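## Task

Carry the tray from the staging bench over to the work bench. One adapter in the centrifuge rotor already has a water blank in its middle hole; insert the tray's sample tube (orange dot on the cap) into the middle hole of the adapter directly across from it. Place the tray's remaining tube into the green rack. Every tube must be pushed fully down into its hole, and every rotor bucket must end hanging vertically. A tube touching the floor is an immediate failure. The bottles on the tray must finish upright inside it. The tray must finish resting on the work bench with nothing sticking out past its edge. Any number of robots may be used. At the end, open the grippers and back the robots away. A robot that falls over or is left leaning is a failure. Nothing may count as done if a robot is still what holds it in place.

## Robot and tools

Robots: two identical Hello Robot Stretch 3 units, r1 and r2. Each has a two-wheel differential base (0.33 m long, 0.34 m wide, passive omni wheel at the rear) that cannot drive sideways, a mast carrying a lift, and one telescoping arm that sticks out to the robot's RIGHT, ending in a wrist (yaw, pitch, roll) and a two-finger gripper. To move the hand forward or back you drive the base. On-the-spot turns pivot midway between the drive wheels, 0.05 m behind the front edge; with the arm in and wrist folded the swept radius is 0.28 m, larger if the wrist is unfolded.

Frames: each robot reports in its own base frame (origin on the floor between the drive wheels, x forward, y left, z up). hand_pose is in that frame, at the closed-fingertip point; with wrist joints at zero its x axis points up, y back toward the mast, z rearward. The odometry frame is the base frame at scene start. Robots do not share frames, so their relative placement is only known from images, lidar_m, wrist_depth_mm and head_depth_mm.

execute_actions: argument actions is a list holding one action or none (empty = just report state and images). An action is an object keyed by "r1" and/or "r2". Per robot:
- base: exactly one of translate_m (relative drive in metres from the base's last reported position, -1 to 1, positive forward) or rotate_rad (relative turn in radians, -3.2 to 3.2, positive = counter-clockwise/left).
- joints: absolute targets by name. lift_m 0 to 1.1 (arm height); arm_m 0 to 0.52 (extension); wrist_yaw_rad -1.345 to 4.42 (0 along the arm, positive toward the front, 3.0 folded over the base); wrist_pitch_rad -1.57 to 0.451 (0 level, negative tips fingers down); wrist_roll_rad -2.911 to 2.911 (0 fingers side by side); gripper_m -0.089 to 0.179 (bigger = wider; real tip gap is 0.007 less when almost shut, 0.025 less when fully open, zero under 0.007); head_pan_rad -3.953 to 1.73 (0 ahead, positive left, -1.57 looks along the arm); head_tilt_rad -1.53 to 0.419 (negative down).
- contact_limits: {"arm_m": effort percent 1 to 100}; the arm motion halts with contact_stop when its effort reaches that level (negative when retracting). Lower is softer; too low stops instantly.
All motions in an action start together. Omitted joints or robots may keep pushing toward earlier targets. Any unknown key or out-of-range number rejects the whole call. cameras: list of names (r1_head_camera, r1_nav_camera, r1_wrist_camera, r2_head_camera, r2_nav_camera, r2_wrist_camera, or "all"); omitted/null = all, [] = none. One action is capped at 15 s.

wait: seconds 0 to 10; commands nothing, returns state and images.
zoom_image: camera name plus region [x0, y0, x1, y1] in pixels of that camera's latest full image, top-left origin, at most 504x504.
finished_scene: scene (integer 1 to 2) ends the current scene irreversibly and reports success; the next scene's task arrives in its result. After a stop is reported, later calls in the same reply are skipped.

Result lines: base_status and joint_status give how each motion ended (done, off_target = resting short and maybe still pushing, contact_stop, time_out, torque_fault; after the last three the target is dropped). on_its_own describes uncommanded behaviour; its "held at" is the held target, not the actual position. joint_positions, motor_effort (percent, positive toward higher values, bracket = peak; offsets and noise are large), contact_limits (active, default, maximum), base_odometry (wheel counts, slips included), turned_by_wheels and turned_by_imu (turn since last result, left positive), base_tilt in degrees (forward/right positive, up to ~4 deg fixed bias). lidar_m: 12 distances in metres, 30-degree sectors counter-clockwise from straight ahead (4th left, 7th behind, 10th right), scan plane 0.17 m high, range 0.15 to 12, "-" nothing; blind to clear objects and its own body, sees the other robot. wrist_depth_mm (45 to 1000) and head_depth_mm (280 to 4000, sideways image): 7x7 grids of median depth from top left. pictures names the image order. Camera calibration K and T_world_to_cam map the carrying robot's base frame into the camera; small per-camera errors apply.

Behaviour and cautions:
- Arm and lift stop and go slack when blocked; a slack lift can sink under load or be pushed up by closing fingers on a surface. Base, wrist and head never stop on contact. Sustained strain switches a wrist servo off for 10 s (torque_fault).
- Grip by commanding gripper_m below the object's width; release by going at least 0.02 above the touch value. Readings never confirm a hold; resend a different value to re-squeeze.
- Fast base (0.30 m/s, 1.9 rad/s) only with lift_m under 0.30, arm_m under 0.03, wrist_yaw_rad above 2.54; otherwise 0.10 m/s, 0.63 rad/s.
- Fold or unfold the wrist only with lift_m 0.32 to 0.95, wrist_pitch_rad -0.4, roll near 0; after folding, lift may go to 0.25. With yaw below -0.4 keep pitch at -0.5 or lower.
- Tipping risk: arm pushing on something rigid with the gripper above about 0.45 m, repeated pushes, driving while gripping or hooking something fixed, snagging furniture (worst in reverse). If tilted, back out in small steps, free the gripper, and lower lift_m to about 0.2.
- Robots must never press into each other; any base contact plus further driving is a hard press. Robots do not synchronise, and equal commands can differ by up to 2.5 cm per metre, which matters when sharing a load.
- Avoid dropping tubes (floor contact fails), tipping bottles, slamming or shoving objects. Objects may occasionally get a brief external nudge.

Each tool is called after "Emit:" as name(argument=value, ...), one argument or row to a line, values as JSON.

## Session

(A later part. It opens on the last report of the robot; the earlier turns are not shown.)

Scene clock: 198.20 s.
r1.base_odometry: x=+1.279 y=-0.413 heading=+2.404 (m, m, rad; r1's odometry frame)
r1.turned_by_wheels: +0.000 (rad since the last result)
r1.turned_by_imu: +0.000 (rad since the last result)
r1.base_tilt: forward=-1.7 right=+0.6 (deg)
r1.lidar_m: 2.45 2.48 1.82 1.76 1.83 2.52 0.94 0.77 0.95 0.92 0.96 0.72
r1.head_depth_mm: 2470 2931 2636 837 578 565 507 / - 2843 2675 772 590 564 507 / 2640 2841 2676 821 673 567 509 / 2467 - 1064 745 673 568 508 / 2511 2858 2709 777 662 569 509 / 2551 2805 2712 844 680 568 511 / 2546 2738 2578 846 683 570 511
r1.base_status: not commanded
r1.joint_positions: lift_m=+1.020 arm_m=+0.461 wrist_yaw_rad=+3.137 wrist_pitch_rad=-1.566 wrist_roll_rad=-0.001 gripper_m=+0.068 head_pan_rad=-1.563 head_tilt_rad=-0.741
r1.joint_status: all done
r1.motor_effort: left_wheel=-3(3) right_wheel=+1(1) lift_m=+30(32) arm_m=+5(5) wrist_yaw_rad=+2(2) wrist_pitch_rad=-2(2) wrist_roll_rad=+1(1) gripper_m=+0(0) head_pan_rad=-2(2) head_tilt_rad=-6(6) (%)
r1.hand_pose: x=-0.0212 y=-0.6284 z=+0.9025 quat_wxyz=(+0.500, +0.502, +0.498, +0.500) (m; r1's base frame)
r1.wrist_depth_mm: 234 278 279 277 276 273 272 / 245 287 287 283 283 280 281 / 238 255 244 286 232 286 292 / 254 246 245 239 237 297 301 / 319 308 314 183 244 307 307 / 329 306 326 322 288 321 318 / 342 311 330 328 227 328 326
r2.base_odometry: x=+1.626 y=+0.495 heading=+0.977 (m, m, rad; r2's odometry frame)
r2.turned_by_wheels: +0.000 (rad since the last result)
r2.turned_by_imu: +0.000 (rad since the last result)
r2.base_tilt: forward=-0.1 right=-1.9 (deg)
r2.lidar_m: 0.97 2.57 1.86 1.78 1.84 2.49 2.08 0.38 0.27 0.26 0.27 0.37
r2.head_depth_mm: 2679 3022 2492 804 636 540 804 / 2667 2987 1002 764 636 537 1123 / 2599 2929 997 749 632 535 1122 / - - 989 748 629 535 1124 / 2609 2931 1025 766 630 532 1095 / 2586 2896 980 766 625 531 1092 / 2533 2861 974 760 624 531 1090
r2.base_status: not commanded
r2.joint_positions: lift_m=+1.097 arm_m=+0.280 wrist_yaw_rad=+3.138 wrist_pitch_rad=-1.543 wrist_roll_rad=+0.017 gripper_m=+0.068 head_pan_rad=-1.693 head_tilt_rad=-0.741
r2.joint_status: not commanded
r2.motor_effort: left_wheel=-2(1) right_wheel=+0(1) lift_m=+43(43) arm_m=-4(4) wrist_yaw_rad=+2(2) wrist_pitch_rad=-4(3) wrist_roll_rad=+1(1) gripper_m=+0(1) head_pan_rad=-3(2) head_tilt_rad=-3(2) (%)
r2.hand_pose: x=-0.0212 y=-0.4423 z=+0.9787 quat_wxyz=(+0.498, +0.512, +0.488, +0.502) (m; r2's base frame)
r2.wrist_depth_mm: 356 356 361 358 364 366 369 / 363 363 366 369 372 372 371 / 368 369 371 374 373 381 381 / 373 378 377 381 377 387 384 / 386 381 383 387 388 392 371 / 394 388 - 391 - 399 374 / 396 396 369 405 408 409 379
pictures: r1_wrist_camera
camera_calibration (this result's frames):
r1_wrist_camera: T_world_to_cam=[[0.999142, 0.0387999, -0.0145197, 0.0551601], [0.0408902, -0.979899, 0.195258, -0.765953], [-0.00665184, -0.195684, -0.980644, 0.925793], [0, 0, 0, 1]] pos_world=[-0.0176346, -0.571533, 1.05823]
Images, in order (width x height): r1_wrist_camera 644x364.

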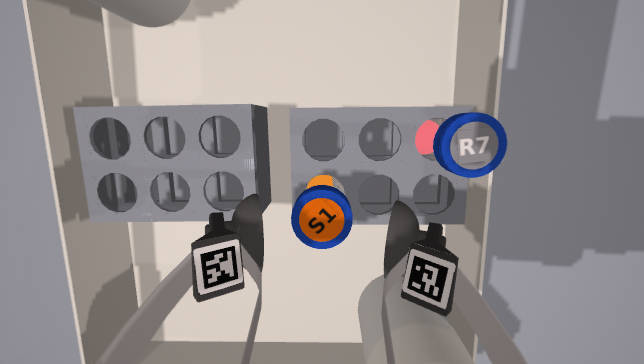

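Emit:
execute_actions(
  actions=[
    {"r1":{"joints":{"lift_m":0.99}}},
  ],
  cameras=[],
)

Emit:
execute_actions(
  actions=[
    {"r1":{"joints":{"gripper_m":0.01}}},
  ],
  cameras=[],
)

Emit:
execute_actions(
  actions=[
    {"r1":{"joints":{"lift_m":1.1}}},
  ],
  cameras=["r1_wrist_camera"],
)

Emit:
execute_actions(
  actions=[
    {"r1":{"base":{"translate_m":-0.4}},"r2":{"base":{"translate_m":0.15}}},
  ],
  cameras=[],
)

Emit:
execute_actions(
  actions=[
    {"r1":{"base":{"translate_m":-0.5},"joints":{"arm_m":0.3}},"r2":{"base":{"translate_m":0.2},"joints":{"arm_m":0.4}}},
  ],
  cameras=["r1_wrist_camera","r2_wrist_camera","r1_nav_camera"],
)

Scene clock: 205.37 s.
r1.base_odometry: x=+1.279 y=-0.413 heading=+2.404 (m, m, rad; r1's odometry frame)
r1.turned_by_wheels: +0.000 (rad since the last result)
r1.turned_by_imu: +0.000 (rad since the last result)
r1.base_tilt: forward=-1.5 right=+0.5 (deg)
r1.lidar_m: 2.45 2.49 1.82 1.76 1.83 2.52 0.94 0.77 0.95 0.92 0.96 0.72
r1.head_depth_mm: 2578 - 1053 834 577 564 506 / 2451 2870 2657 772 590 565 506 / 2461 2820 2677 792 674 567 507 / 2518 - 1020 744 673 567 508 / 2521 2848 2684 776 660 568 509 / 2543 2825 2717 846 679 569 509 / 2549 2711 2599 848 682 570 511
r1.base_status: not commanded
r1.joint_positions: lift_m=+0.990 arm_m=+0.461 wrist_yaw_rad=+3.137 wrist_pitch_rad=-1.566 wrist_roll_rad=-0.001 gripper_m=+0.068 head_pan_rad=-1.563 head_tilt_rad=-0.741
r1.joint_status: all done
r1.motor_effort: left_wheel=-3(2) right_wheel=+1(1) lift_m=+30(31) arm_m=+4(5) wrist_yaw_rad=+2(2) wrist_pitch_rad=-3(3) wrist_roll_rad=+1(1) gripper_m=+0(0) head_pan_rad=-2(2) head_tilt_rad=-5(6) (%)
r1.hand_pose: x=-0.0212 y=-0.6284 z=+0.8725 quat_wxyz=(+0.500, +0.502, +0.498, +0.500) (m; r1's base frame)
r1.wrist_depth_mm: 234 254 250 247 247 217 245 / 234 257 256 256 255 235 253 / 214 207 238 205 203 141 259 / 212 212 245 209 208 199 271 / 220 248 247 151 245 236 274 / 234 289 294 288 284 281 285 / 246 300 300 297 227 293 295
r2.base_odometry: x=+1.626 y=+0.495 heading=+0.977 (m, m, rad; r2's odometry frame)
r2.turned_by_wheels: +0.000 (rad since the last result)
r2.turned_by_imu: +0.000 (rad since the last result)
r2.base_tilt: forward=-0.1 right=-2.0 (deg)
r2.lidar_m: 0.97 2.57 1.85 1.78 1.84 2.49 2.08 0.38 0.27 0.26 0.27 0.37
r2.head_depth_mm: 2665 2995 2503 804 638 539 800 / 2663 2991 1006 762 635 535 1128 / 2630 2990 999 750 632 535 1122 / - - 990 750 629 534 1123 / 2597 2927 1031 765 628 532 1102 / 2599 2910 982 766 626 532 1095 / 2527 2890 975 762 625 531 1093
r2.base_status: not commanded
r2.joint_positions: lift_m=+1.097 arm_m=+0.280 wrist_yaw_rad=+3.138 wrist_pitch_rad=-1.543 wrist_roll_rad=+0.017 gripper_m=+0.068 head_pan_rad=-1.693 head_tilt_rad=-0.741
r2.joint_status: not commanded
r2.motor_effort: left_wheel=-2(1) right_wheel=+1(0) lift_m=+44(43) arm_m=-4(4) wrist_yaw_rad=+2(1) wrist_pitch_rad=-4(4) wrist_roll_rad=+2(1) gripper_m=+1(1) head_pan_rad=-2(2) head_tilt_rad=-3(3) (%)
r2.hand_pose: x=-0.0212 y=-0.4423 z=+0.9787 quat_wxyz=(+0.498, +0.512, +0.488, +0.502) (m; r2's base frame)
r2.wrist_depth_mm: 354 357 360 362 366 362 368 / 360 364 368 367 370 375 375 / 369 370 371 372 375 381 381 / 378 377 380 384 388 385 384 / 384 384 385 386 388 394 369 / 385 389 - 397 - 402 377 / 398 394 365 401 408 405 377
pictures: none
No camera images: the call's "cameras" was empty. Leave "cameras" out to get every camera's image.

Scene clock: 206.43 s.
r1.base_odometry: x=+1.279 y=-0.413 heading=+2.404 (m, m, rad; r1's odometry frame)
r1.turned_by_wheels: +0.000 (rad since the last result)
r1.turned_by_imu: +0.000 (rad since the last result)
r1.base_tilt: forward=-1.6 right=+0.7 (deg)
r1.lidar_m: 2.45 2.48 1.82 1.76 1.82 2.51 0.94 0.77 0.96 0.92 0.96 0.72
r1.head_depth_mm: 2533 - 1049 833 577 565 506 / 2498 2892 2669 773 591 566 506 / 2464 2880 2655 809 672 566 508 / 2498 - 1021 743 675 568 509 / 2516 2908 2672 777 659 569 510 / 2517 2846 2715 843 680 569 509 / 2518 2735 2594 848 683 570 510
r1.base_status: not commanded
r1.joint_positions: lift_m=+0.990 arm_m=+0.461 wrist_yaw_rad=+3.137 wrist_pitch_rad=-1.566 wrist_roll_rad=-0.001 gripper_m=+0.011 head_pan_rad=-1.563 head_tilt_rad=-0.741
r1.joint_status: all done
r1.motor_effort: left_wheel=-3(3) right_wheel=+1(1) lift_m=+30(30) arm_m=+4(5) wrist_yaw_rad=+2(1) wrist_pitch_rad=-2(2) wrist_roll_rad=+1(1) gripper_m=-11(92) head_pan_rad=-3(2) head_tilt_rad=-4(6) (%)
r1.hand_pose: x=-0.0212 y=-0.6284 z=+0.8725 quat_wxyz=(+0.500, +0.502, +0.498, +0.500) (m; r1's base frame)
r1.wrist_depth_mm: 234 252 249 247 246 218 245 / 235 259 257 254 254 234 252 / 213 208 237 206 206 141 261 / 211 211 242 209 208 200 268 / 218 248 218 149 244 237 275 / 233 290 293 289 282 260 285 / 246 296 299 297 223 295 295
r2.base_odometry: x=+1.626 y=+0.495 heading=+0.977 (m, m, rad; r2's odometry frame)
r2.turned_by_wheels: +0.000 (rad since the last result)
r2.turned_by_imu: +0.000 (rad since the last result)
r2.base_tilt: forward=-0.1 right=-2.1 (deg)
r2.lidar_m: 0.96 2.57 1.86 1.78 1.84 2.49 2.07 0.38 0.27 0.26 0.27 0.37
r2.head_depth_mm: 2698 2988 2509 806 637 540 800 / 2646 2996 1005 763 635 537 1125 / 2627 2946 1001 748 632 535 1127 / - - 992 749 632 536 1122 / 2638 2888 1027 773 629 533 1100 / 2569 2924 981 763 626 532 1096 / 2529 2904 978 762 627 530 1095
r2.base_status: not commanded
r2.joint_positions: lift_m=+1.097 arm_m=+0.280 wrist_yaw_rad=+3.138 wrist_pitch_rad=-1.543 wrist_roll_rad=+0.017 gripper_m=+0.068 head_pan_rad=-1.693 head_tilt_rad=-0.741
r2.joint_status: not commanded
r2.motor_effort: left_wheel=-2(1) right_wheel=+0(0) lift_m=+43(43) arm_m=-4(4) wrist_yaw_rad=+1(2) wrist_pitch_rad=-4(4) wrist_roll_rad=+1(1) gripper_m=+1(1) head_pan_rad=-2(2) head_tilt_rad=-3(4) (%)
r2.hand_pose: x=-0.0212 y=-0.4423 z=+0.9787 quat_wxyz=(+0.498, +0.512, +0.488, +0.502) (m; r2's base frame)
r2.wrist_depth_mm: 355 360 360 360 365 365 368 / 364 359 363 366 366 371 371 / 364 370 373 376 374 380 377 / 374 375 376 380 384 381 384 / 387 385 387 389 390 395 371 / 394 389 - 395 - 396 373 / 401 397 370 405 408 408 379
pictures: none
No camera images: the call's "cameras" was empty. Leave "cameras" out to get every camera's image.

Scene clock: 208.27 s.
r1.base_odometry: x=+1.279 y=-0.413 heading=+2.404 (m, m, rad; r1's odometry frame)
r1.turned_by_wheels: +0.000 (rad since the last result)
r1.turned_by_imu: +0.000 (rad since the last result)
r1.base_tilt: forward=-1.7 right=+0.6 (deg)
r1.lidar_m: 2.45 2.48 1.82 1.76 1.83 2.51 0.94 0.77 0.95 0.92 0.96 0.72
r1.head_depth_mm: 2589 2864 2652 835 577 565 507 / 2536 2868 2697 775 589 567 507 / 2520 2910 2661 835 672 567 508 / - 2938 1064 752 674 568 508 / 2582 2835 2678 776 661 568 509 / 2523 2824 2696 845 680 569 509 / 2517 2718 2568 847 682 570 510
r1.base_status: not commanded
r1.joint_positions: lift_m=+1.099 arm_m=+0.461 wrist_yaw_rad=+3.137 wrist_pitch_rad=-1.566 wrist_roll_rad=-0.001 gripper_m=+0.011 head_pan_rad=-1.563 head_tilt_rad=-0.741
r1.joint_status: all done
r1.motor_effort: left_wheel=-3(3) right_wheel=+1(1) lift_m=+39(40) arm_m=+4(5) wrist_yaw_rad=+2(2) wrist_pitch_rad=-3(2) wrist_roll_rad=+1(1) gripper_m=-9(9) head_pan_rad=-2(2) head_tilt_rad=-5(6) (%)
r1.hand_pose: x=-0.0212 y=-0.6284 z=+0.9814 quat_wxyz=(+0.500, +0.502, +0.498, +0.500) (m; r1's base frame)
r1.wrist_depth_mm: 360 291 352 349 352 350 347 / 370 355 366 363 360 360 355 / 387 344 320 368 314 369 370 / 391 354 351 320 324 382 380 / 411 400 401 149 363 398 391 / 426 414 408 409 323 402 401 / 432 430 375 375 258 417 419
r2.base_odometry: x=+1.626 y=+0.495 heading=+0.977 (m, m, rad; r2's odometry frame)
r2.turned_by_wheels: +0.000 (rad since the last result)
r2.turned_by_imu: +0.000 (rad since the last result)
r2.base_tilt: forward=-0.2 right=-2.0 (deg)
r2.lidar_m: 0.96 2.56 1.86 1.78 1.84 2.50 2.08 0.38 0.27 0.26 0.27 0.37
r2.head_depth_mm: 2673 2995 2486 805 638 541 803 / 2642 2969 1006 766 634 537 1124 / 2620 2955 996 752 632 536 1123 / - - 993 746 633 534 1122 / 2618 2920 1026 768 631 533 1098 / 2612 2856 979 765 626 532 1098 / 2544 2847 978 760 626 530 1089
r2.base_status: not commanded
r2.joint_positions: lift_m=+1.097 arm_m=+0.280 wrist_yaw_rad=+3.138 wrist_pitch_rad=-1.543 wrist_roll_rad=+0.017 gripper_m=+0.068 head_pan_rad=-1.693 head_tilt_rad=-0.741
r2.joint_status: not commanded
r2.motor_effort: left_wheel=-2(2) right_wheel=+0(1) lift_m=+43(43) arm_m=-4(4) wrist_yaw_rad=+2(1) wrist_pitch_rad=-4(4) wrist_roll_rad=+1(1) gripper_m=+1(1) head_pan_rad=-2(3) head_tilt_rad=-3(4) (%)
r2.hand_pose: x=-0.0212 y=-0.4423 z=+0.9787 quat_wxyz=(+0.498, +0.512, +0.488, +0.502) (m; r2's base frame)
r2.wrist_depth_mm: 357 355 359 362 366 367 366 / 359 367 362 369 371 373 375 / 367 372 372 371 376 384 381 / 375 375 378 382 380 380 387 / 385 383 382 387 386 387 372 / 391 391 - 393 - 399 372 / 402 396 367 400 409 408 378
pictures: r1_wrist_camera
camera_calibration (this result's frames):
r1_wrist_camera: T_world_to_cam=[[0.999142, 0.0387998, -0.0145197, 0.0563059], [0.0408901, -0.979899, 0.195258, -0.781363], [-0.00665186, -0.195685, -0.980644, 1.00318], [0, 0, 0, 1]] pos_world=[-0.0176346, -0.571535, 1.13715]
Images, in order (width x height): r1_wrist_camera 644x364.

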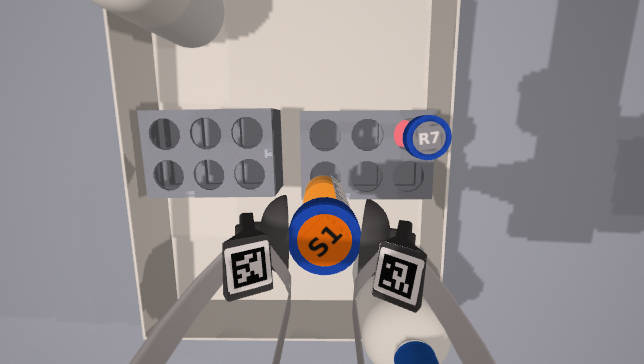

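Scene clock: 213.67 s.
r1.base_odometry: x=+1.575 y=-0.682 heading=+2.404 (m, m, rad; r1's odometry frame)
r1.turned_by_wheels: +0.000 (rad since the last result)
r1.turned_by_imu: +0.000 (rad since the last result)
r1.base_tilt: forward=-1.5 right=+0.6 (deg)
r1.lidar_m: 1.10 2.48 1.82 1.76 1.83 2.49 0.91 0.42 0.45 0.92 0.95 1.10
r1.head_depth_mm: 2558 2842 2652 839 674 564 507 / 2536 2841 2660 835 672 566 508 / 2554 2892 2681 837 677 568 508 / - 2966 1062 840 676 568 508 / 2557 2811 2696 840 678 568 510 / 2556 2835 2692 817 680 569 510 / 2524 2864 2721 779 587 570 500
r1.base_status: done
r1.joint_positions: lift_m=+1.099 arm_m=+0.461 wrist_yaw_rad=+3.137 wrist_pitch_rad=-1.566 wrist_roll_rad=-0.001 gripper_m=+0.011 head_pan_rad=-1.563 head_tilt_rad=-0.741
r1.joint_status: not commanded
r1.motor_effort: left_wheel=-3(4) right_wheel=+1(2) lift_m=+39(39) arm_m=+5(5) wrist_yaw_rad=+2(2) wrist_pitch_rad=-2(3) wrist_roll_rad=+1(1) gripper_m=-11(8) head_pan_rad=-2(3) head_tilt_rad=-5(5) (%)
r1.hand_pose: x=-0.0212 y=-0.6284 z=+0.9814 quat_wxyz=(+0.500, +0.502, +0.498, +0.500) (m; r1's base frame)
r1.wrist_depth_mm: 359 357 359 353 349 350 276 / 370 371 366 367 360 360 350 / 382 382 378 378 372 368 339 / 393 396 394 379 384 377 317 / 409 405 403 149 397 386 383 / 429 421 423 412 410 396 395 / 444 434 433 423 425 415 374
r2.base_odometry: x=+1.710 y=+0.619 heading=+0.977 (m, m, rad; r2's odometry frame)
r2.turned_by_wheels: +0.000 (rad since the last result)
r2.turned_by_imu: -0.001 (rad since the last result)
r2.base_tilt: forward=+0.0 right=-1.9 (deg)
r2.lidar_m: 0.95 2.56 1.86 1.78 1.85 2.50 2.23 0.38 0.27 0.26 0.27 0.36
r2.head_depth_mm: 2656 3008 1004 757 638 539 1157 / 2650 2984 1004 755 637 537 1127 / 2636 2976 1001 773 632 535 1122 / - - 991 770 629 534 1123 / 2603 2899 1025 766 630 533 1098 / 2578 2890 981 743 625 530 1097 / 2507 2865 896 597 601 529 1092
r2.base_status: done
r2.joint_positions: lift_m=+1.097 arm_m=+0.280 wrist_yaw_rad=+3.138 wrist_pitch_rad=-1.543 wrist_roll_rad=+0.017 gripper_m=+0.068 head_pan_rad=-1.693 head_tilt_rad=-0.741
r2.joint_status: not commanded
r2.motor_effort: left_wheel=-1(5) right_wheel=+0(5) lift_m=+43(43) arm_m=-4(4) wrist_yaw_rad=+2(2) wrist_pitch_rad=-4(4) wrist_roll_rad=+1(1) gripper_m=+1(1) head_pan_rad=-3(2) head_tilt_rad=-4(3) (%)
r2.hand_pose: x=-0.0212 y=-0.4423 z=+0.9787 quat_wxyz=(+0.498, +0.512, +0.488, +0.502) (m; r2's base frame)
r2.wrist_depth_mm: 361 359 357 361 359 367 366 / 362 362 366 369 370 372 372 / 371 371 374 376 377 380 377 / 374 380 380 383 387 383 387 / 386 380 385 389 388 301 249 / 388 388 - 391 - 391 244 / 361 361 398 405 406 377 363
pictures: none
No camera images: the call's "cameras" was empty. Leave "cameras" out to get every camera's image.

Scene clock: 219.97 s.
r1.base_odometry: x=+1.945 y=-1.018 heading=+2.404 (m, m, rad; r1's odometry frame)
r1.turned_by_wheels: +0.000 (rad since the last result)
r1.turned_by_imu: -0.001 (rad since the last result)
r1.base_tilt: forward=-1.5 right=+0.7 (deg)
r1.lidar_m: 1.59 2.49 1.83 1.77 1.83 1.97 1.90 0.33 0.24 0.23 0.30 1.30
r1.head_depth_mm: 689 774 880 853 629 517 534 / 687 773 884 794 637 583 594 / 2473 807 2366 916 920 790 682 / - - 2553 1921 1560 1321 1144 / 2640 2812 2676 1908 1524 1378 1188 / 2521 2835 2707 844 679 583 586 / 2507 2838 2702 846 683 569 500
r1.base_status: done
r1.joint_positions: lift_m=+1.099 arm_m=+0.300 wrist_yaw_rad=+3.137 wrist_pitch_rad=-1.566 wrist_roll_rad=-0.001 gripper_m=+0.011 head_pan_rad=-1.563 head_tilt_rad=-0.741
r1.joint_status: all done
r1.motor_effort: left_wheel=-2(7) right_wheel=+2(2) lift_m=+39(39) arm_m=-4(5) wrist_yaw_rad=+2(2) wrist_pitch_rad=-2(2) wrist_roll_rad=+1(1) gripper_m=-10(11) head_pan_rad=-2(2) head_tilt_rad=-5(6) (%)
r1.hand_pose: x=-0.0212 y=-0.4681 z=+0.9814 quat_wxyz=(+0.500, +0.502, +0.498, +0.500) (m; r1's base frame)
r1.wrist_depth_mm: 319 316 331 565 - 352 345 / 389 326 340 585 783 358 358 / 398 336 346 592 - 371 372 / 418 406 354 607 - 378 376 / 406 398 354 148 404 393 393 / 439 444 373 666 406 410 404 / 426 452 384 - 808 423 421
r2.base_odometry: x=+1.822 y=+0.785 heading=+0.977 (m, m, rad; r2's odometry frame)
r2.turned_by_wheels: +0.000 (rad since the last result)
r2.turned_by_imu: -0.001 (rad since the last result)
r2.base_tilt: forward=-0.1 right=-2.0 (deg)
r2.lidar_m: 1.20 2.58 1.86 1.79 1.85 2.50 2.42 0.37 0.27 0.26 0.27 0.36
r2.head_depth_mm: 2683 2977 1007 781 637 539 1149 / 2652 2964 1001 776 633 538 1125 / 2631 2949 998 772 632 534 1122 / 2580 2985 957 619 615 533 1100 / 2563 2936 905 720 612 532 1101 / 2534 2908 903 720 600 532 1096 / 2534 2905 792 715 601 529 1076
r2.base_status: done
r2.joint_positions: lift_m=+1.097 arm_m=+0.400 wrist_yaw_rad=+3.138 wrist_pitch_rad=-1.543 wrist_roll_rad=+0.017 gripper_m=+0.068 head_pan_rad=-1.693 head_tilt_rad=-0.741
r2.joint_status: all done
r2.motor_effort: left_wheel=-1(6) right_wheel=+0(5) lift_m=+43(44) arm_m=+4(3) wrist_yaw_rad=+1(1) wrist_pitch_rad=-3(4) wrist_roll_rad=+1(1) gripper_m=+1(1) head_pan_rad=-2(2) head_tilt_rad=-4(3) (%)
r2.hand_pose: x=-0.0212 y=-0.5616 z=+0.9787 quat_wxyz=(+0.499, +0.512, +0.488, +0.502) (m; r2's base frame)
r2.wrist_depth_mm: 354 358 360 363 361 363 362 / 357 364 367 227 366 368 346 / 368 370 370 231 373 376 352 / 376 376 378 378 378 379 356 / 380 382 382 379 354 330 359 / 388 390 - 358 - 360 366 / 396 397 402 402 405 405 391
pictures: r1_nav_camera (sideways: a quarter turn counterclockwise sets it upright), r1_wrist_camera, r2_wrist_camera
camera_calibration (this result's frames):
r1_nav_camera: T_world_to_cam=[[0.0353336, -0.656682, 0.753339, -0.944159], [-0.997976, -0.0630676, -0.00816798, 0.0639712], [0.052875, -0.751526, -0.657582, 0.807096], [0, 0, 0, 1]] pos_world=[0.054527, -0.00942437, 1.24253]
r1_wrist_camera: T_world_to_cam=[[0.999141, 0.0388199, -0.0145228, 0.0500983], [0.0409109, -0.979884, 0.195328, -0.624345], [-0.00664802, -0.195755, -0.98063, 1.0345], [0, 0, 0, 1]] pos_world=[-0.0176354, -0.411222, 1.13714]
r2_wrist_camera: T_world_to_cam=[[0.999254, -0.0301635, 0.0241186, -0.0186045], [-0.0324861, -0.994197, 0.102549, -0.619361], [0.0208854, -0.103256, -0.994435, 1.07479], [0, 0, 0, 1]] pos_world=[-0.0239773, -0.505349, 1.13277]
Images, in order (width x height): r1_nav_camera 672x504, r1_wrist_camera 644x364, r2_wrist_camera 644x364.

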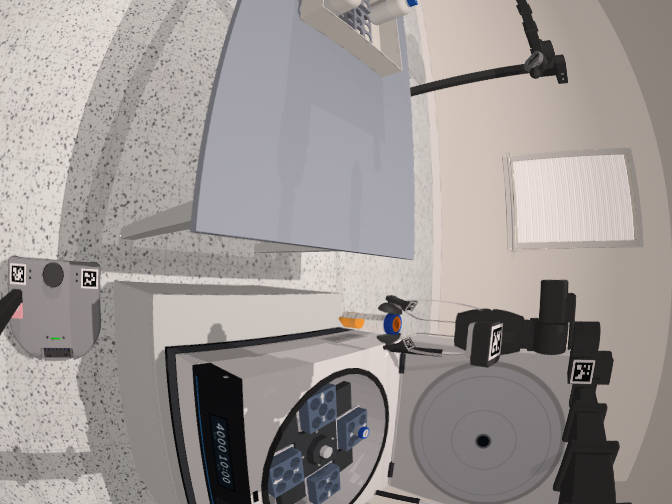

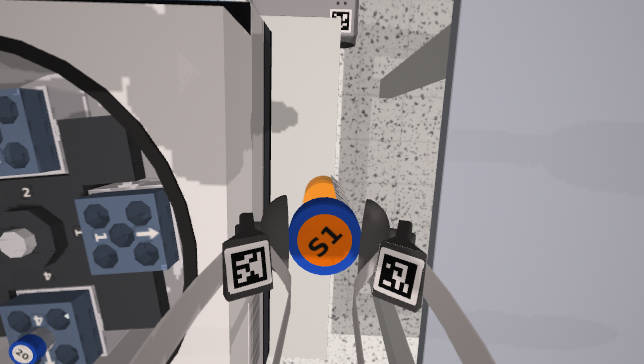

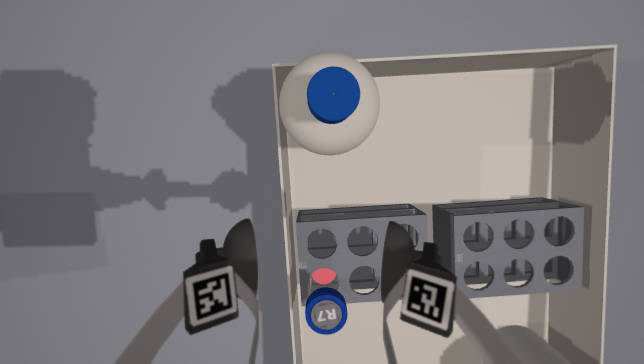

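Emit:
execute_actions(
  actions=[
    {"r1":{"base":{"translate_m":-0.39},"joints":{"arm_m":0.267}},"r2":{"base":{"translate_m":0.006},"joints":{"arm_m":0.473}}},
  ],
  cameras=[],
)

Emit:
execute_actions(
  actions=[
    {"r1":{"joints":{"lift_m":1.005}},"r2":{"joints":{"lift_m":1.02}}},
  ],
  cameras=["r1_wrist_camera","r2_wrist_camera"],
)

Scene clock: 230.03 s.
r1.base_odometry: x=+2.234 y=-1.281 heading=+2.404 (m, m, rad; r1's odometry frame)
r1.turned_by_wheels: +0.000 (rad since the last result)
r1.turned_by_imu: -0.001 (rad since the last result)
r1.base_tilt: forward=-1.7 right=+0.5 (deg)
r1.lidar_m: 1.97 2.49 1.83 1.76 1.83 1.57 1.51 0.33 0.24 0.23 0.24 0.33
r1.head_depth_mm: 687 804 2426 796 629 517 532 / 685 771 881 818 712 517 531 / 686 758 893 837 698 518 530 / - - 892 793 664 519 529 / - 767 877 861 702 520 528 / 682 764 874 833 706 521 527 / 679 767 908 805 637 521 527
r1.base_status: done
r1.joint_positions: lift_m=+1.099 arm_m=+0.267 wrist_yaw_rad=+3.137 wrist_pitch_rad=-1.566 wrist_roll_rad=-0.001 gripper_m=+0.011 head_pan_rad=-1.563 head_tilt_rad=-0.741
r1.joint_status: all done
r1.motor_effort: left_wheel=-3(7) right_wheel=+1(1) lift_m=+38(38) arm_m=-4(4) wrist_yaw_rad=+2(2) wrist_pitch_rad=-2(2) wrist_roll_rad=+1(1) gripper_m=-11(10) head_pan_rad=-2(2) head_tilt_rad=-4(5) (%)
r1.hand_pose: x=-0.0212 y=-0.4351 z=+0.9814 quat_wxyz=(+0.500, +0.502, +0.498, +0.500) (m; r1's base frame)
r1.wrist_depth_mm: - - - 355 - - - / - 328 321 318 316 317 318 / - 337 371 460 510 327 325 / - 343 413 374 399 364 337 / - 366 452 149 410 396 346 / - 380 423 413 420 403 - / - 383 461 434 446 390 -
r2.base_odometry: x=+1.825 y=+0.790 heading=+0.977 (m, m, rad; r2's odometry frame)
r2.turned_by_wheels: +0.000 (rad since the last result)
r2.turned_by_imu: +0.000 (rad since the last result)
r2.base_tilt: forward=+0.0 right=-2.0 (deg)
r2.lidar_m: 1.20 2.58 1.86 1.79 1.85 2.50 2.43 0.37 0.27 0.26 0.27 0.36
r2.head_depth_mm: 2706 3021 1010 780 637 538 1154 / 2656 2961 1002 774 637 538 1126 / 2626 2943 999 776 632 535 1124 / 2595 2950 989 598 616 533 1102 / 2551 2905 908 719 612 532 1100 / 2535 2896 903 716 600 533 1101 / 2530 2853 796 717 599 529 1073
r2.base_status: done
r2.joint_positions: lift_m=+1.097 arm_m=+0.473 wrist_yaw_rad=+3.138 wrist_pitch_rad=-1.543 wrist_roll_rad=+0.017 gripper_m=+0.068 head_pan_rad=-1.693 head_tilt_rad=-0.741
r2.joint_status: all done
r2.motor_effort: left_wheel=-1(5) right_wheel=+0(4) lift_m=+43(43) arm_m=+4(4) wrist_yaw_rad=+2(2) wrist_pitch_rad=-3(3) wrist_roll_rad=+1(1) gripper_m=+1(0) head_pan_rad=-2(2) head_tilt_rad=-3(4) (%)
r2.hand_pose: x=-0.0212 y=-0.6346 z=+0.9787 quat_wxyz=(+0.499, +0.512, +0.488, +0.502) (m; r2's base frame)
r2.wrist_depth_mm: 356 351 356 227 362 362 339 / 361 360 366 364 365 364 345 / 366 369 373 371 367 374 344 / 375 372 376 323 348 322 349 / 378 384 386 323 385 391 379 / 393 390 - 398 - 373 379 / 398 398 400 400 382 321 265
pictures: none
No camera images: the call's "cameras" was empty. Leave "cameras" out to get every camera's image.

Scene clock: 231.73 s.
r1.base_odometry: x=+2.234 y=-1.281 heading=+2.404 (m, m, rad; r1's odometry frame)
r1.turned_by_wheels: +0.000 (rad since the last result)
r1.turned_by_imu: +0.000 (rad since the last result)
r1.base_tilt: forward=-1.7 right=+0.5 (deg)
r1.lidar_m: 1.97 2.49 1.83 1.77 1.83 1.57 1.52 0.33 0.24 0.23 0.24 0.33
r1.head_depth_mm: 677 - 2357 792 628 517 532 / 666 801 883 820 712 518 531 / 673 796 871 838 679 519 530 / 683 - - 802 613 519 527 / 682 742 893 861 701 520 528 / 680 764 874 830 705 521 527 / 680 762 907 801 636 521 526
r1.base_status: not commanded
r1.joint_positions: lift_m=+1.005 arm_m=+0.267 wrist_yaw_rad=+3.137 wrist_pitch_rad=-1.566 wrist_roll_rad=-0.001 gripper_m=+0.011 head_pan_rad=-1.563 head_tilt_rad=-0.741
r1.joint_status: all done
r1.motor_effort: left_wheel=-3(3) right_wheel=+1(1) lift_m=+29(32) arm_m=-4(4) wrist_yaw_rad=+2(2) wrist_pitch_rad=-3(2) wrist_roll_rad=+1(1) gripper_m=-11(10) head_pan_rad=-3(3) head_tilt_rad=-5(6) (%)
r1.hand_pose: x=-0.0212 y=-0.4351 z=+0.8875 quat_wxyz=(+0.500, +0.502, +0.498, +0.500) (m; r1's base frame)
r1.wrist_depth_mm: 225 227 225 223 223 223 221 / 234 233 229 230 225 225 225 / 243 237 369 361 415 250 230 / 249 270 320 282 306 308 236 / 255 334 320 148 315 344 253 / 265 324 327 310 313 299 276 / 277 316 318 314 331 306 284
r2.base_odometry: x=+1.825 y=+0.790 heading=+0.977 (m, m, rad; r2's odometry frame)
r2.turned_by_wheels: +0.000 (rad since the last result)
r2.turned_by_imu: +0.000 (rad since the last result)
r2.base_tilt: forward=+0.0 right=-1.8 (deg)
r2.lidar_m: 1.20 2.58 1.86 1.79 1.84 2.50 2.43 0.37 0.27 0.26 0.26 0.36
r2.head_depth_mm: - - 1009 781 637 539 1153 / - 2965 999 778 636 537 1123 / 2686 2970 995 776 633 535 1124 / 2625 2931 955 598 615 534 1103 / - 2882 909 718 613 533 1099 / 2550 2866 903 719 600 530 1094 / 2488 2850 797 713 600 530 1074
r2.base_status: not commanded
r2.joint_positions: lift_m=+1.020 arm_m=+0.473 wrist_yaw_rad=+3.138 wrist_pitch_rad=-1.543 wrist_roll_rad=+0.017 gripper_m=+0.068 head_pan_rad=-1.693 head_tilt_rad=-0.741
r2.joint_status: all done
r2.motor_effort: left_wheel=-2(1) right_wheel=+1(0) lift_m=+33(36) arm_m=+4(4) wrist_yaw_rad=+2(1) wrist_pitch_rad=-3(3) wrist_roll_rad=+2(1) gripper_m=+1(1) head_pan_rad=-2(2) head_tilt_rad=-4(3) (%)
r2.hand_pose: x=-0.0212 y=-0.6346 z=+0.9021 quat_wxyz=(+0.499, +0.512, +0.488, +0.502) (m; r2's base frame)
r2.wrist_depth_mm: 282 283 286 191 287 288 287 / 288 288 290 286 291 293 293 / 292 296 296 293 295 295 286 / 297 299 300 240 243 249 245 / 304 306 307 243 276 274 250 / 307 312 - 311 - 311 312 / 313 313 321 320 318 317 261
pictures: r1_wrist_camera, r2_wrist_camera
camera_calibration (this result's frames):
r1_wrist_camera: T_world_to_cam=[[0.999141, 0.0388201, -0.0145228, 0.0474532], [0.0409111, -0.979884, 0.195328, -0.57366], [-0.00664798, -0.195755, -0.98063, 0.948857], [0, 0, 0, 1]] pos_world=[-0.0176354, -0.378219, 1.04322]
r2_wrist_camera: T_world_to_cam=[[0.999254, -0.0301571, 0.0241219, -0.0189567], [-0.0324827, -0.994185, 0.102674, -0.684207], [0.0208853, -0.103381, -0.994423, 0.990898], [0, 0, 0, 1]] pos_world=[-0.0239775, -0.578361, 1.05608]
Images, in order (width x height): r1_wrist_camera 644x364, r2_wrist_camera 644x364.

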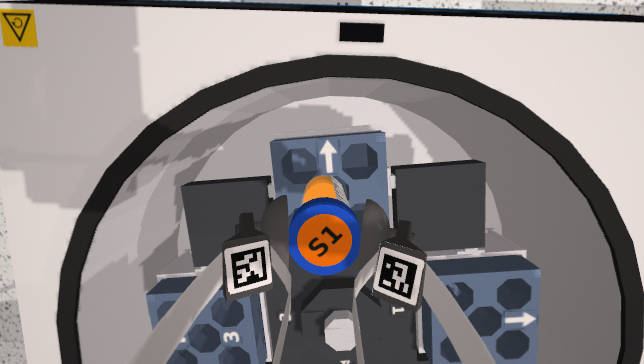

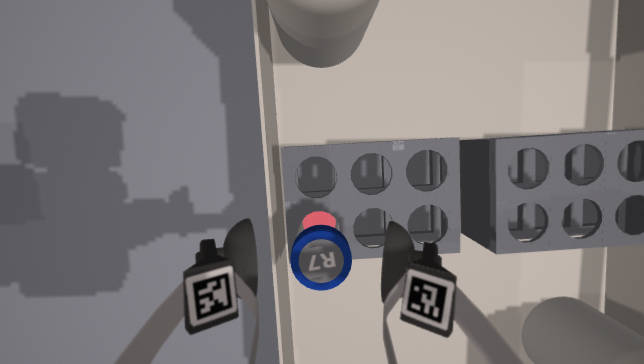

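Emit:
execute_actions(
  actions=[
    {"r1":{"base":{"translate_m":0.006},"joints":{"arm_m":0.276}},"r2":{"joints":{"lift_m":0.99,"arm_m":0.476}}},
  ],
  cameras=["r1_wrist_camera"],
)

Emit:
execute_actions(
  actions=[
    {"r1":{"joints":{"lift_m":0.965}},"r2":{"joints":{"gripper_m":0.01}}},
  ],
  cameras=["r1_wrist_camera","r2_wrist_camera","r1_head_camera"],
)

Scene clock: 236.93 s.
r1.base_odometry: x=+2.230 y=-1.277 heading=+2.404 (m, m, rad; r1's odometry frame)
r1.turned_by_wheels: +0.000 (rad since the last result)
r1.turned_by_imu: -0.001 (rad since the last result)
r1.base_tilt: forward=-1.7 right=+0.6 (deg)
r1.lidar_m: 1.97 2.50 1.83 1.77 1.84 1.57 1.52 0.33 0.24 0.23 0.24 0.33
r1.head_depth_mm: 677 - 2339 772 629 518 532 / 666 798 877 820 700 516 531 / 677 798 871 837 680 519 530 / 682 - - 805 647 520 530 / 682 740 888 855 685 520 528 / 682 764 875 828 707 522 528 / 681 763 2376 801 624 521 527
r1.base_status: done
r1.joint_positions: lift_m=+1.005 arm_m=+0.276 wrist_yaw_rad=+3.137 wrist_pitch_rad=-1.566 wrist_roll_rad=-0.001 gripper_m=+0.011 head_pan_rad=-1.563 head_tilt_rad=-0.741
r1.joint_status: all done
r1.motor_effort: left_wheel=-2(3) right_wheel=+2(4) lift_m=+30(30) arm_m=+5(5) wrist_yaw_rad=+2(2) wrist_pitch_rad=-3(3) wrist_roll_rad=+1(0) gripper_m=-11(10) head_pan_rad=-3(2) head_tilt_rad=-6(5) (%)
r1.hand_pose: x=-0.0212 y=-0.4435 z=+0.8875 quat_wxyz=(+0.500, +0.502, +0.498, +0.500) (m; r1's base frame)
r1.wrist_depth_mm: 227 225 224 222 220 221 219 / 235 231 228 294 235 225 226 / 241 239 386 360 408 260 230 / 246 295 311 279 306 306 237 / 254 354 321 148 310 321 251 / 266 319 334 307 311 295 272 / 275 322 325 317 334 316 276
r2.base_odometry: x=+1.825 y=+0.790 heading=+0.977 (m, m, rad; r2's odometry frame)
r2.turned_by_wheels: +0.000 (rad since the last result)
r2.turned_by_imu: +0.000 (rad since the last result)
r2.base_tilt: forward=+0.0 right=-1.9 (deg)
r2.lidar_m: 1.20 2.57 1.86 1.78 1.85 2.50 2.43 0.37 0.27 0.26 0.27 0.36
r2.head_depth_mm: 2619 - - 780 637 538 1150 / 2577 3031 986 778 635 537 1131 / 2710 2969 1004 771 633 535 1120 / - 2912 992 597 614 534 1098 / 2472 2965 907 719 611 532 1093 / 2543 2894 903 717 599 532 1101 / 2533 2872 794 716 599 529 1079
r2.base_status: not commanded
r2.joint_positions: lift_m=+0.990 arm_m=+0.476 wrist_yaw_rad=+3.138 wrist_pitch_rad=-1.543 wrist_roll_rad=+0.017 gripper_m=+0.068 head_pan_rad=-1.693 head_tilt_rad=-0.741
r2.joint_status: all done
r2.motor_effort: left_wheel=-1(2) right_wheel=+0(1) lift_m=+33(32) arm_m=+4(3) wrist_yaw_rad=+1(2) wrist_pitch_rad=-3(3) wrist_roll_rad=+1(1) gripper_m=+1(1) head_pan_rad=-2(3) head_tilt_rad=-3(5) (%)
r2.hand_pose: x=-0.0212 y=-0.6376 z=+0.8721 quat_wxyz=(+0.499, +0.512, +0.488, +0.502) (m; r2's base frame)
r2.wrist_depth_mm: 255 253 255 199 258 259 260 / 257 260 260 259 261 262 264 / 263 264 263 263 266 265 265 / 266 267 269 210 239 214 215 / 273 274 276 212 245 218 218 / 277 278 - 153 - 283 282 / 283 283 288 285 288 287 256
pictures: r1_wrist_camera
camera_calibration (this result's frames):
r1_wrist_camera: T_world_to_cam=[[0.999141, 0.0388196, -0.0145228, 0.047776], [0.0409106, -0.979884, 0.195329, -0.581814], [-0.00664809, -0.195755, -0.98063, 0.947228], [0, 0, 0, 1]] pos_world=[-0.0176354, -0.38654, 1.04322]
Images, in order (width x height): r1_wrist_camera 644x364.

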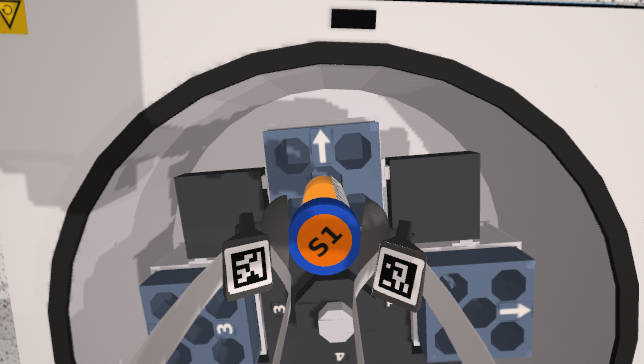

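Scene clock: 238.10 s.
r1.base_odometry: x=+2.230 y=-1.277 heading=+2.404 (m, m, rad; r1's odometry frame)
r1.turned_by_wheels: +0.000 (rad since the last result)
r1.turned_by_imu: +0.000 (rad since the last result)
r1.base_tilt: forward=-1.6 right=+0.7 (deg)
r1.lidar_m: 1.96 2.49 1.83 1.77 1.84 1.58 1.52 0.33 0.24 0.23 0.24 0.33
r1.head_depth_mm: 688 748 - 766 629 516 531 / 688 747 885 819 700 517 532 / 684 734 886 848 678 518 531 / 684 754 - 798 649 518 529 / 683 768 899 855 688 520 529 / 681 765 873 824 707 520 527 / 680 763 2357 801 623 522 527
r1.base_status: not commanded
r1.joint_positions: lift_m=+0.965 arm_m=+0.276 wrist_yaw_rad=+3.137 wrist_pitch_rad=-1.566 wrist_roll_rad=-0.001 gripper_m=+0.011 head_pan_rad=-1.563 head_tilt_rad=-0.741
r1.joint_status: all done
r1.motor_effort: left_wheel=-3(3) right_wheel=+1(1) lift_m=+30(31) arm_m=+4(4) wrist_yaw_rad=+2(2) wrist_pitch_rad=-3(3) wrist_roll_rad=+1(1) gripper_m=-11(10) head_pan_rad=-3(3) head_tilt_rad=-4(6) (%)
r1.hand_pose: x=-0.0212 y=-0.4435 z=+0.8475 quat_wxyz=(+0.500, +0.502, +0.498, +0.500) (m; r1's base frame)
r1.wrist_depth_mm: 188 187 186 182 182 182 181 / 193 189 207 291 236 185 186 / 198 213 374 262 368 262 189 / 205 272 271 239 263 272 213 / 227 300 279 149 270 292 251 / 250 305 283 281 279 264 259 / 259 287 286 266 288 260 263
r2.base_odometry: x=+1.825 y=+0.790 heading=+0.977 (m, m, rad; r2's odometry frame)
r2.turned_by_wheels: +0.000 (rad since the last result)
r2.turned_by_imu: +0.000 (rad since the last result)
r2.base_tilt: forward=-0.1 right=-2.0 (deg)
r2.lidar_m: 1.20 2.57 1.86 1.79 1.85 2.49 2.44 0.37 0.27 0.26 0.27 0.36
r2.head_depth_mm: 2653 - - 777 639 540 1152 / 2562 3010 982 775 635 537 1129 / 2719 2934 995 772 632 536 1126 / - 2968 991 597 615 534 1101 / 2470 2932 908 720 611 533 1100 / 2505 2884 904 716 599 530 1094 / 2524 2878 798 715 599 530 1077
r2.base_status: not commanded
r2.joint_positions: lift_m=+0.990 arm_m=+0.476 wrist_yaw_rad=+3.138 wrist_pitch_rad=-1.543 wrist_roll_rad=+0.017 gripper_m=+0.010 head_pan_rad=-1.693 head_tilt_rad=-0.741
r2.joint_status: all done
r2.motor_effort: left_wheel=-1(1) right_wheel=+1(0) lift_m=+33(33) arm_m=+4(4) wrist_yaw_rad=+2(2) wrist_pitch_rad=-3(3) wrist_roll_rad=+1(1) gripper_m=-8(82) head_pan_rad=-2(2) head_tilt_rad=-2(3) (%)
r2.hand_pose: x=-0.0212 y=-0.6376 z=+0.8721 quat_wxyz=(+0.499, +0.512, +0.488, +0.502) (m; r2's base frame)
r2.wrist_depth_mm: 253 256 255 198 256 260 261 / 258 259 260 259 261 263 264 / 262 263 263 265 263 265 264 / 267 269 270 210 238 213 214 / 272 274 276 211 244 217 219 / 278 278 279 151 281 283 284 / 285 284 286 284 285 288 257
pictures: r1_head_camera (sideways: a quarter turn clockwise sets it upright), r1_wrist_camera, r2_wrist_camera
camera_calibration (this result's frames):
r1_head_camera: T_world_to_cam=[[0.0393794, 0.634859, -0.771624, 1.02527], [0.998724, -0.0494409, 0.0102916, -0.0207838], [-0.0316161, -0.771045, -0.635995, 0.787322], [0, 0, 0, 1]] pos_world=[0.0052745, -0.0448718, 1.29207]
r1_wrist_camera: T_world_to_cam=[[0.999141, 0.0388197, -0.0145228, 0.0471951], [0.0409107, -0.979884, 0.195329, -0.574], [-0.00664806, -0.195755, -0.98063, 0.907993], [0, 0, 0, 1]] pos_world=[-0.0176354, -0.386542, 1.00321]
r2_wrist_camera: T_world_to_cam=[[0.999254, -0.0301573, 0.0241219, -0.0183238], [-0.0324829, -0.994185, 0.102674, -0.684111], [0.0208853, -0.103381, -0.994423, 0.960758], [0, 0, 0, 1]] pos_world=[-0.0239775, -0.581361, 1.02608]
Images, in order (width x height): r1_head_camera 896x504, r1_wrist_camera 644x364, r2_wrist_camera 644x364.

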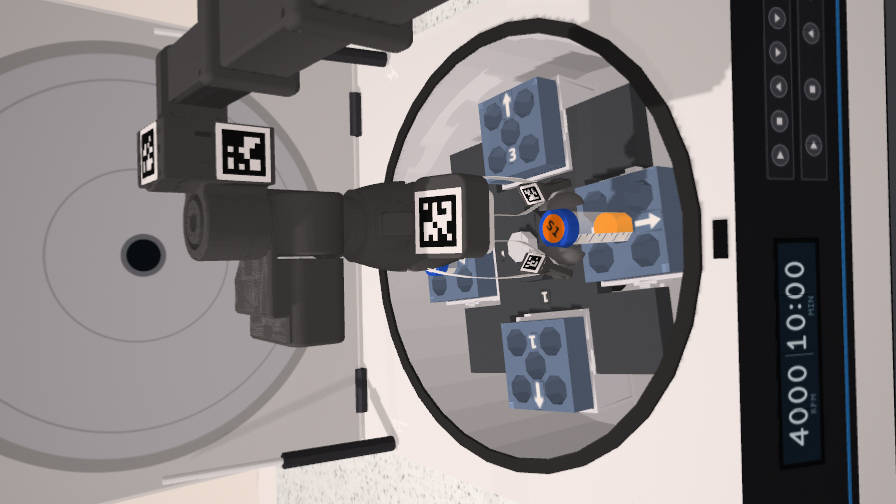

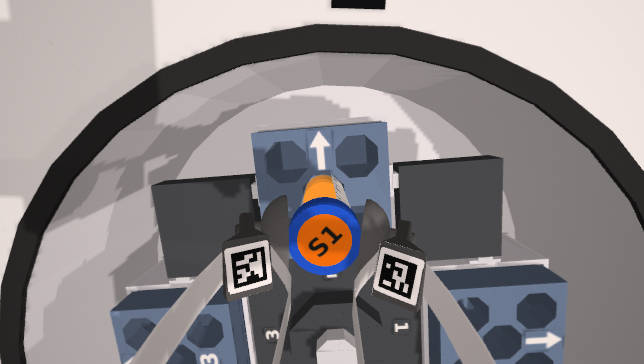

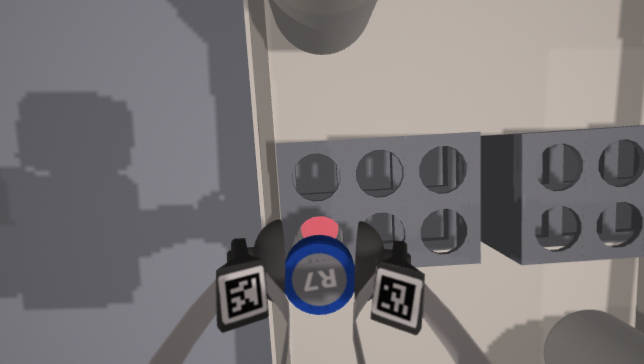

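Emit:
execute_actions(
  actions=[
    {"r1":{"joints":{"lift_m":0.913}},"r2":{"joints":{"lift_m":1.097}}},
  ],
  cameras=["r1_wrist_camera"],
)

Emit:
execute_actions(
  actions=[
    {"r1":{"joints":{"gripper_m":0.06}},"r2":{"base":{"translate_m":-0.2}}},
  ],
  cameras=[],
)

Emit:
execute_actions(
  actions=[
    {"r1":{"joints":{"lift_m":1.1}},"r2":{"base":{"translate_m":-0.235},"joints":{"arm_m":0.418}}},
  ],
  cameras=["r1_wrist_camera","r2_wrist_camera"],
)

Scene clock: 244.50 s.
r1.base_odometry: x=+2.230 y=-1.277 heading=+2.404 (m, m, rad; r1's odometry frame)
r1.turned_by_wheels: +0.000 (rad since the last result)
r1.turned_by_imu: -0.001 (rad since the last result)
r1.base_tilt: forward=-1.8 right=+0.6 (deg)
r1.lidar_m: 1.97 2.50 1.83 1.77 1.83 1.57 1.52 0.33 0.24 0.23 0.24 0.33
r1.head_depth_mm: 688 787 2933 - 612 517 531 / 686 764 - 816 702 517 531 / 686 770 - 852 694 519 530 / 686 766 827 - 691 520 530 / 682 767 857 844 686 520 530 / 680 766 873 827 707 520 527 / 681 762 2393 803 623 521 527
r1.base_status: not commanded
r1.joint_positions: lift_m=+0.913 arm_m=+0.276 wrist_yaw_rad=+3.137 wrist_pitch_rad=-1.566 wrist_roll_rad=-0.001 gripper_m=+0.011 head_pan_rad=-1.563 head_tilt_rad=-0.741
r1.joint_status: all done
r1.motor_effort: left_wheel=-2(2) right_wheel=+2(1) lift_m=+30(30) arm_m=+4(4) wrist_yaw_rad=+2(2) wrist_pitch_rad=-3(3) wrist_roll_rad=+1(1) gripper_m=-10(10) head_pan_rad=-3(2) head_tilt_rad=-6(6) (%)
r1.hand_pose: x=-0.0212 y=-0.4435 z=+0.7955 quat_wxyz=(+0.500, +0.502, +0.498, +0.500) (m; r1's base frame)
r1.wrist_depth_mm: 138 136 133 134 131 132 133 / 140 143 206 292 234 168 134 / 153 211 325 208 317 261 167 / 195 254 218 186 212 210 212 / 228 223 220 149 217 216 251 / 252 231 229 212 222 224 239 / 243 226 233 229 230 205 205
r2.base_odometry: x=+1.825 y=+0.790 heading=+0.977 (m, m, rad; r2's odometry frame)
r2.turned_by_wheels: +0.000 (rad since the last result)
r2.turned_by_imu: +0.000 (rad since the last result)
r2.base_tilt: forward=-0.1 right=-2.0 (deg)
r2.lidar_m: 1.21 2.58 1.86 1.79 1.85 2.50 2.43 0.37 0.27 0.26 0.27 0.36
r2.head_depth_mm: 2693 2972 1010 779 636 539 1152 / 2648 2964 1001 777 634 537 1125 / 2613 2958 999 774 634 535 1126 / 2548 2894 952 595 616 534 1102 / 2524 2903 900 718 612 533 1103 / 2559 2909 903 717 598 531 1092 / 2541 2884 795 716 600 529 1074
r2.base_status: not commanded
r2.joint_positions: lift_m=+1.097 arm_m=+0.476 wrist_yaw_rad=+3.138 wrist_pitch_rad=-1.543 wrist_roll_rad=+0.017 gripper_m=+0.010 head_pan_rad=-1.693 head_tilt_rad=-0.741
r2.joint_status: all done
r2.motor_effort: left_wheel=-1(2) right_wheel=+1(0) lift_m=+43(45) arm_m=+4(4) wrist_yaw_rad=+2(2) wrist_pitch_rad=-3(3) wrist_roll_rad=+1(1) gripper_m=-8(8) head_pan_rad=-2(2) head_tilt_rad=-4(3) (%)
r2.hand_pose: x=-0.0212 y=-0.6376 z=+0.9787 quat_wxyz=(+0.499, +0.512, +0.488, +0.502) (m; r2's base frame)
r2.wrist_depth_mm: 353 354 356 226 358 361 338 / 362 366 363 363 363 371 344 / 366 371 372 369 372 372 348 / 375 371 376 318 348 324 351 / 381 381 385 240 382 391 375 / 388 385 387 151 391 377 358 / 396 395 399 396 367 345 261
pictures: r1_wrist_camera
camera_calibration (this result's frames):
r1_wrist_camera: T_world_to_cam=[[0.999141, 0.0388192, -0.0145228, 0.0464399], [0.0409102, -0.979884, 0.195328, -0.563846], [-0.00664816, -0.195755, -0.98063, 0.857014], [0, 0, 0, 1]] pos_world=[-0.0176353, -0.386542, 0.951223]
Images, in order (width x height): r1_wrist_camera 644x364.

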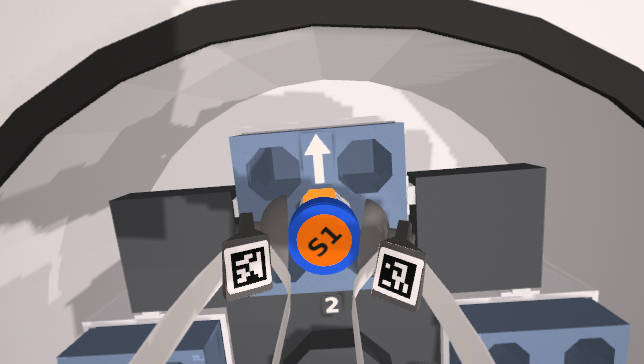

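Scene clock: 247.83 s.
r1.base_odometry: x=+2.230 y=-1.277 heading=+2.404 (m, m, rad; r1's odometry frame)
r1.turned_by_wheels: +0.000 (rad since the last result)
r1.turned_by_imu: +0.000 (rad since the last result)
r1.base_tilt: forward=-1.7 right=+0.5 (deg)
r1.lidar_m: 1.97 2.49 1.83 1.77 1.84 1.58 1.52 0.33 0.24 0.23 0.24 0.33
r1.head_depth_mm: 688 788 2883 - 613 517 532 / 687 766 - 815 703 516 531 / 685 770 - 849 689 518 531 / 681 769 831 - 683 518 529 / 681 768 860 840 687 520 528 / 680 767 875 826 706 522 529 / 680 766 2375 804 624 523 526
r1.base_status: not commanded
r1.joint_positions: lift_m=+0.913 arm_m=+0.276 wrist_yaw_rad=+3.137 wrist_pitch_rad=-1.566 wrist_roll_rad=-0.001 gripper_m=+0.060 head_pan_rad=-1.563 head_tilt_rad=-0.741
r1.joint_status: all done
r1.motor_effort: left_wheel=-2(3) right_wheel=+2(1) lift_m=+30(30) arm_m=+4(5) wrist_yaw_rad=+2(2) wrist_pitch_rad=-2(2) wrist_roll_rad=+1(1) gripper_m=+0(80) head_pan_rad=-3(3) head_tilt_rad=-5(6) (%)
r1.hand_pose: x=-0.0212 y=-0.4435 z=+0.7955 quat_wxyz=(+0.500, +0.502, +0.498, +0.500) (m; r1's base frame)
r1.wrist_depth_mm: 139 137 133 134 131 131 133 / 139 144 208 290 233 167 134 / 153 211 321 206 315 259 166 / 195 251 218 185 212 211 212 / 228 222 219 160 216 215 250 / 250 231 231 206 223 222 240 / 244 225 234 231 229 203 205
r2.base_odometry: x=+1.713 y=+0.624 heading=+0.976 (m, m, rad; r2's odometry frame)
r2.turned_by_wheels: +0.000 (rad since the last result)
r2.turned_by_imu: +0.001 (rad since the last result)
r2.base_tilt: forward=+0.0 right=-2.0 (deg)
r2.lidar_m: 0.95 2.57 1.87 1.78 1.85 2.49 2.23 0.37 0.27 0.26 0.27 0.36
r2.head_depth_mm: 2661 2962 1012 757 635 540 1151 / 2635 3003 1001 754 635 536 1126 / 2632 2940 1002 773 631 535 1120 / 2562 2932 992 771 631 533 1118 / 2559 2894 964 767 630 533 1099 / 2570 2897 979 743 629 532 1098 / 2542 2843 898 582 600 529 1076
r2.base_status: done
r2.joint_positions: lift_m=+1.097 arm_m=+0.476 wrist_yaw_rad=+3.138 wrist_pitch_rad=-1.543 wrist_roll_rad=+0.017 gripper_m=+0.010 head_pan_rad=-1.693 head_tilt_rad=-0.741
r2.joint_status: not commanded
r2.motor_effort: left_wheel=-2(7) right_wheel=+0(5) lift_m=+44(44) arm_m=+4(4) wrist_yaw_rad=+2(1) wrist_pitch_rad=-3(3) wrist_roll_rad=+1(1) gripper_m=-8(8) head_pan_rad=-2(2) head_tilt_rad=-3(4) (%)
r2.hand_pose: x=-0.0212 y=-0.6376 z=+0.9787 quat_wxyz=(+0.499, +0.512, +0.488, +0.502) (m; r2's base frame)
r2.wrist_depth_mm: 356 359 362 355 362 293 231 / 360 362 365 369 372 323 369 / 354 365 373 370 379 360 371 / 317 374 382 382 384 323 340 / 378 383 384 240 389 357 390 / 386 391 391 150 400 389 399 / 396 399 400 404 403 382 392
pictures: none
No camera images: the call's "cameras" was empty. Leave "cameras" out to get every camera's image.

Scene clock: 251.43 s.
r1.base_odometry: x=+2.230 y=-1.277 heading=+2.404 (m, m, rad; r1's odometry frame)
r1.turned_by_wheels: +0.000 (rad since the last result)
r1.turned_by_imu: +0.000 (rad since the last result)
r1.base_tilt: forward=-1.7 right=+0.7 (deg)
r1.lidar_m: 1.97 2.50 1.83 1.76 1.84 1.58 1.52 0.33 0.24 0.23 0.24 0.33
r1.head_depth_mm: 690 786 2431 772 628 517 533 / 687 773 881 816 703 517 531 / 691 756 894 839 698 518 530 / - - 897 814 700 519 528 / - 766 876 855 689 521 528 / 683 766 873 827 707 521 526 / 682 765 2374 802 625 522 526
r1.base_status: not commanded
r1.joint_positions: lift_m=+1.099 arm_m=+0.276 wrist_yaw_rad=+3.137 wrist_pitch_rad=-1.566 wrist_roll_rad=-0.001 gripper_m=+0.060 head_pan_rad=-1.563 head_tilt_rad=-0.741
r1.joint_status: all done
r1.motor_effort: left_wheel=-3(3) right_wheel=+1(2) lift_m=+38(40) arm_m=+5(4) wrist_yaw_rad=+2(2) wrist_pitch_rad=-2(2) wrist_roll_rad=+1(1) gripper_m=+1(1) head_pan_rad=-2(3) head_tilt_rad=-6(7) (%)
r1.hand_pose: x=-0.0212 y=-0.4435 z=+0.9815 quat_wxyz=(+0.500, +0.502, +0.498, +0.500) (m; r1's base frame)
r1.wrist_depth_mm: - 343 350 320 - - - / - 324 323 317 321 316 318 / - 336 427 457 476 326 329 / - 347 407 378 404 362 335 / - 364 487 415 416 391 - / - 371 416 411 430 399 - / - 400 455 438 442 373 -
r2.base_odometry: x=+1.582 y=+0.429 heading=+0.976 (m, m, rad; r2's odometry frame)
r2.turned_by_wheels: +0.000 (rad since the last result)
r2.turned_by_imu: +0.001 (rad since the last result)
r2.base_tilt: forward=+0.0 right=-2.1 (deg)
r2.lidar_m: 0.97 2.56 1.86 1.78 1.84 2.49 2.00 2.18 0.27 0.26 0.27 0.37
r2.head_depth_mm: 2663 3017 2480 1928 672 540 1133 / 2673 3010 2492 776 635 537 842 / 2617 2988 999 762 632 536 1124 / 2563 2961 950 728 631 534 1124 / 2554 2932 950 746 628 532 1120 / 2578 2901 982 765 625 531 1098 / 2525 2890 974 762 624 530 1095
r2.base_status: done
r2.joint_positions: lift_m=+1.097 arm_m=+0.418 wrist_yaw_rad=+3.138 wrist_pitch_rad=-1.543 wrist_roll_rad=+0.017 gripper_m=+0.010 head_pan_rad=-1.693 head_tilt_rad=-0.741
r2.joint_status: all done
r2.motor_effort: left_wheel=-2(7) right_wheel=+0(4) lift_m=+43(43) arm_m=-4(4) wrist_yaw_rad=+2(2) wrist_pitch_rad=-3(3) wrist_roll_rad=+1(1) gripper_m=-9(8) head_pan_rad=-2(3) head_tilt_rad=-4(3) (%)
r2.hand_pose: x=-0.0212 y=-0.5805 z=+0.9787 quat_wxyz=(+0.499, +0.512, +0.488, +0.502) (m; r2's base frame)
r2.wrist_depth_mm: - 356 362 357 360 362 366 / - 362 365 365 371 371 374 / - 368 365 376 374 378 380 / - 377 376 375 383 379 388 / - 388 374 239 389 389 392 / - 390 389 150 399 399 400 / - 400 399 406 404 410 412
pictures: r1_wrist_camera, r2_wrist_camera
camera_calibration (this result's frames):
r1_wrist_camera: T_world_to_cam=[[0.999141, 0.0388201, -0.0145228, 0.0491405], [0.0409111, -0.979884, 0.195328, -0.600165], [-0.00664798, -0.195755, -0.98063, 1.03934], [0, 0, 0, 1]] pos_world=[-0.0176354, -0.386544, 1.13715]
r2_wrist_camera: T_world_to_cam=[[0.999254, -0.0301559, 0.0241227, -0.0191754], [-0.0324822, -0.994182, 0.102703, -0.638332], [0.0208852, -0.10341, -0.99442, 1.07273], [0, 0, 0, 1]] pos_world=[-0.0239775, -0.524265, 1.13277]
Images, in order (width x height): r1_wrist_camera 644x364, r2_wrist_camera 644x364.

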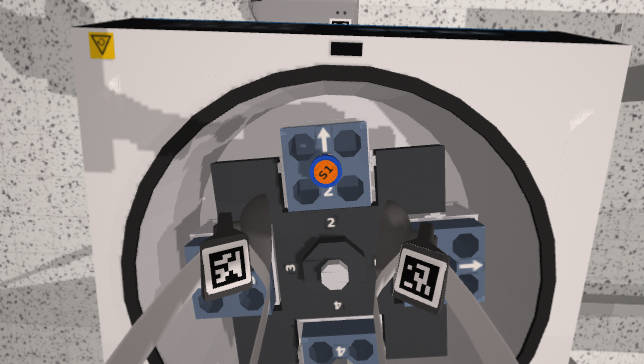

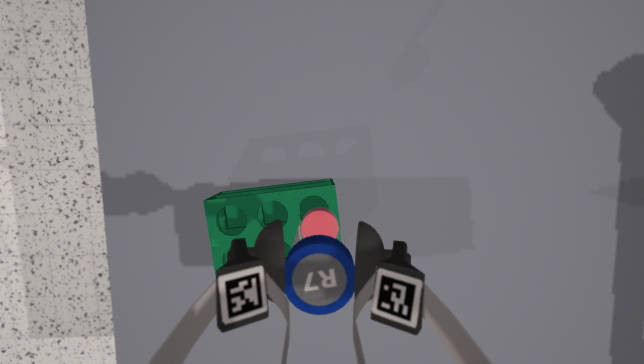

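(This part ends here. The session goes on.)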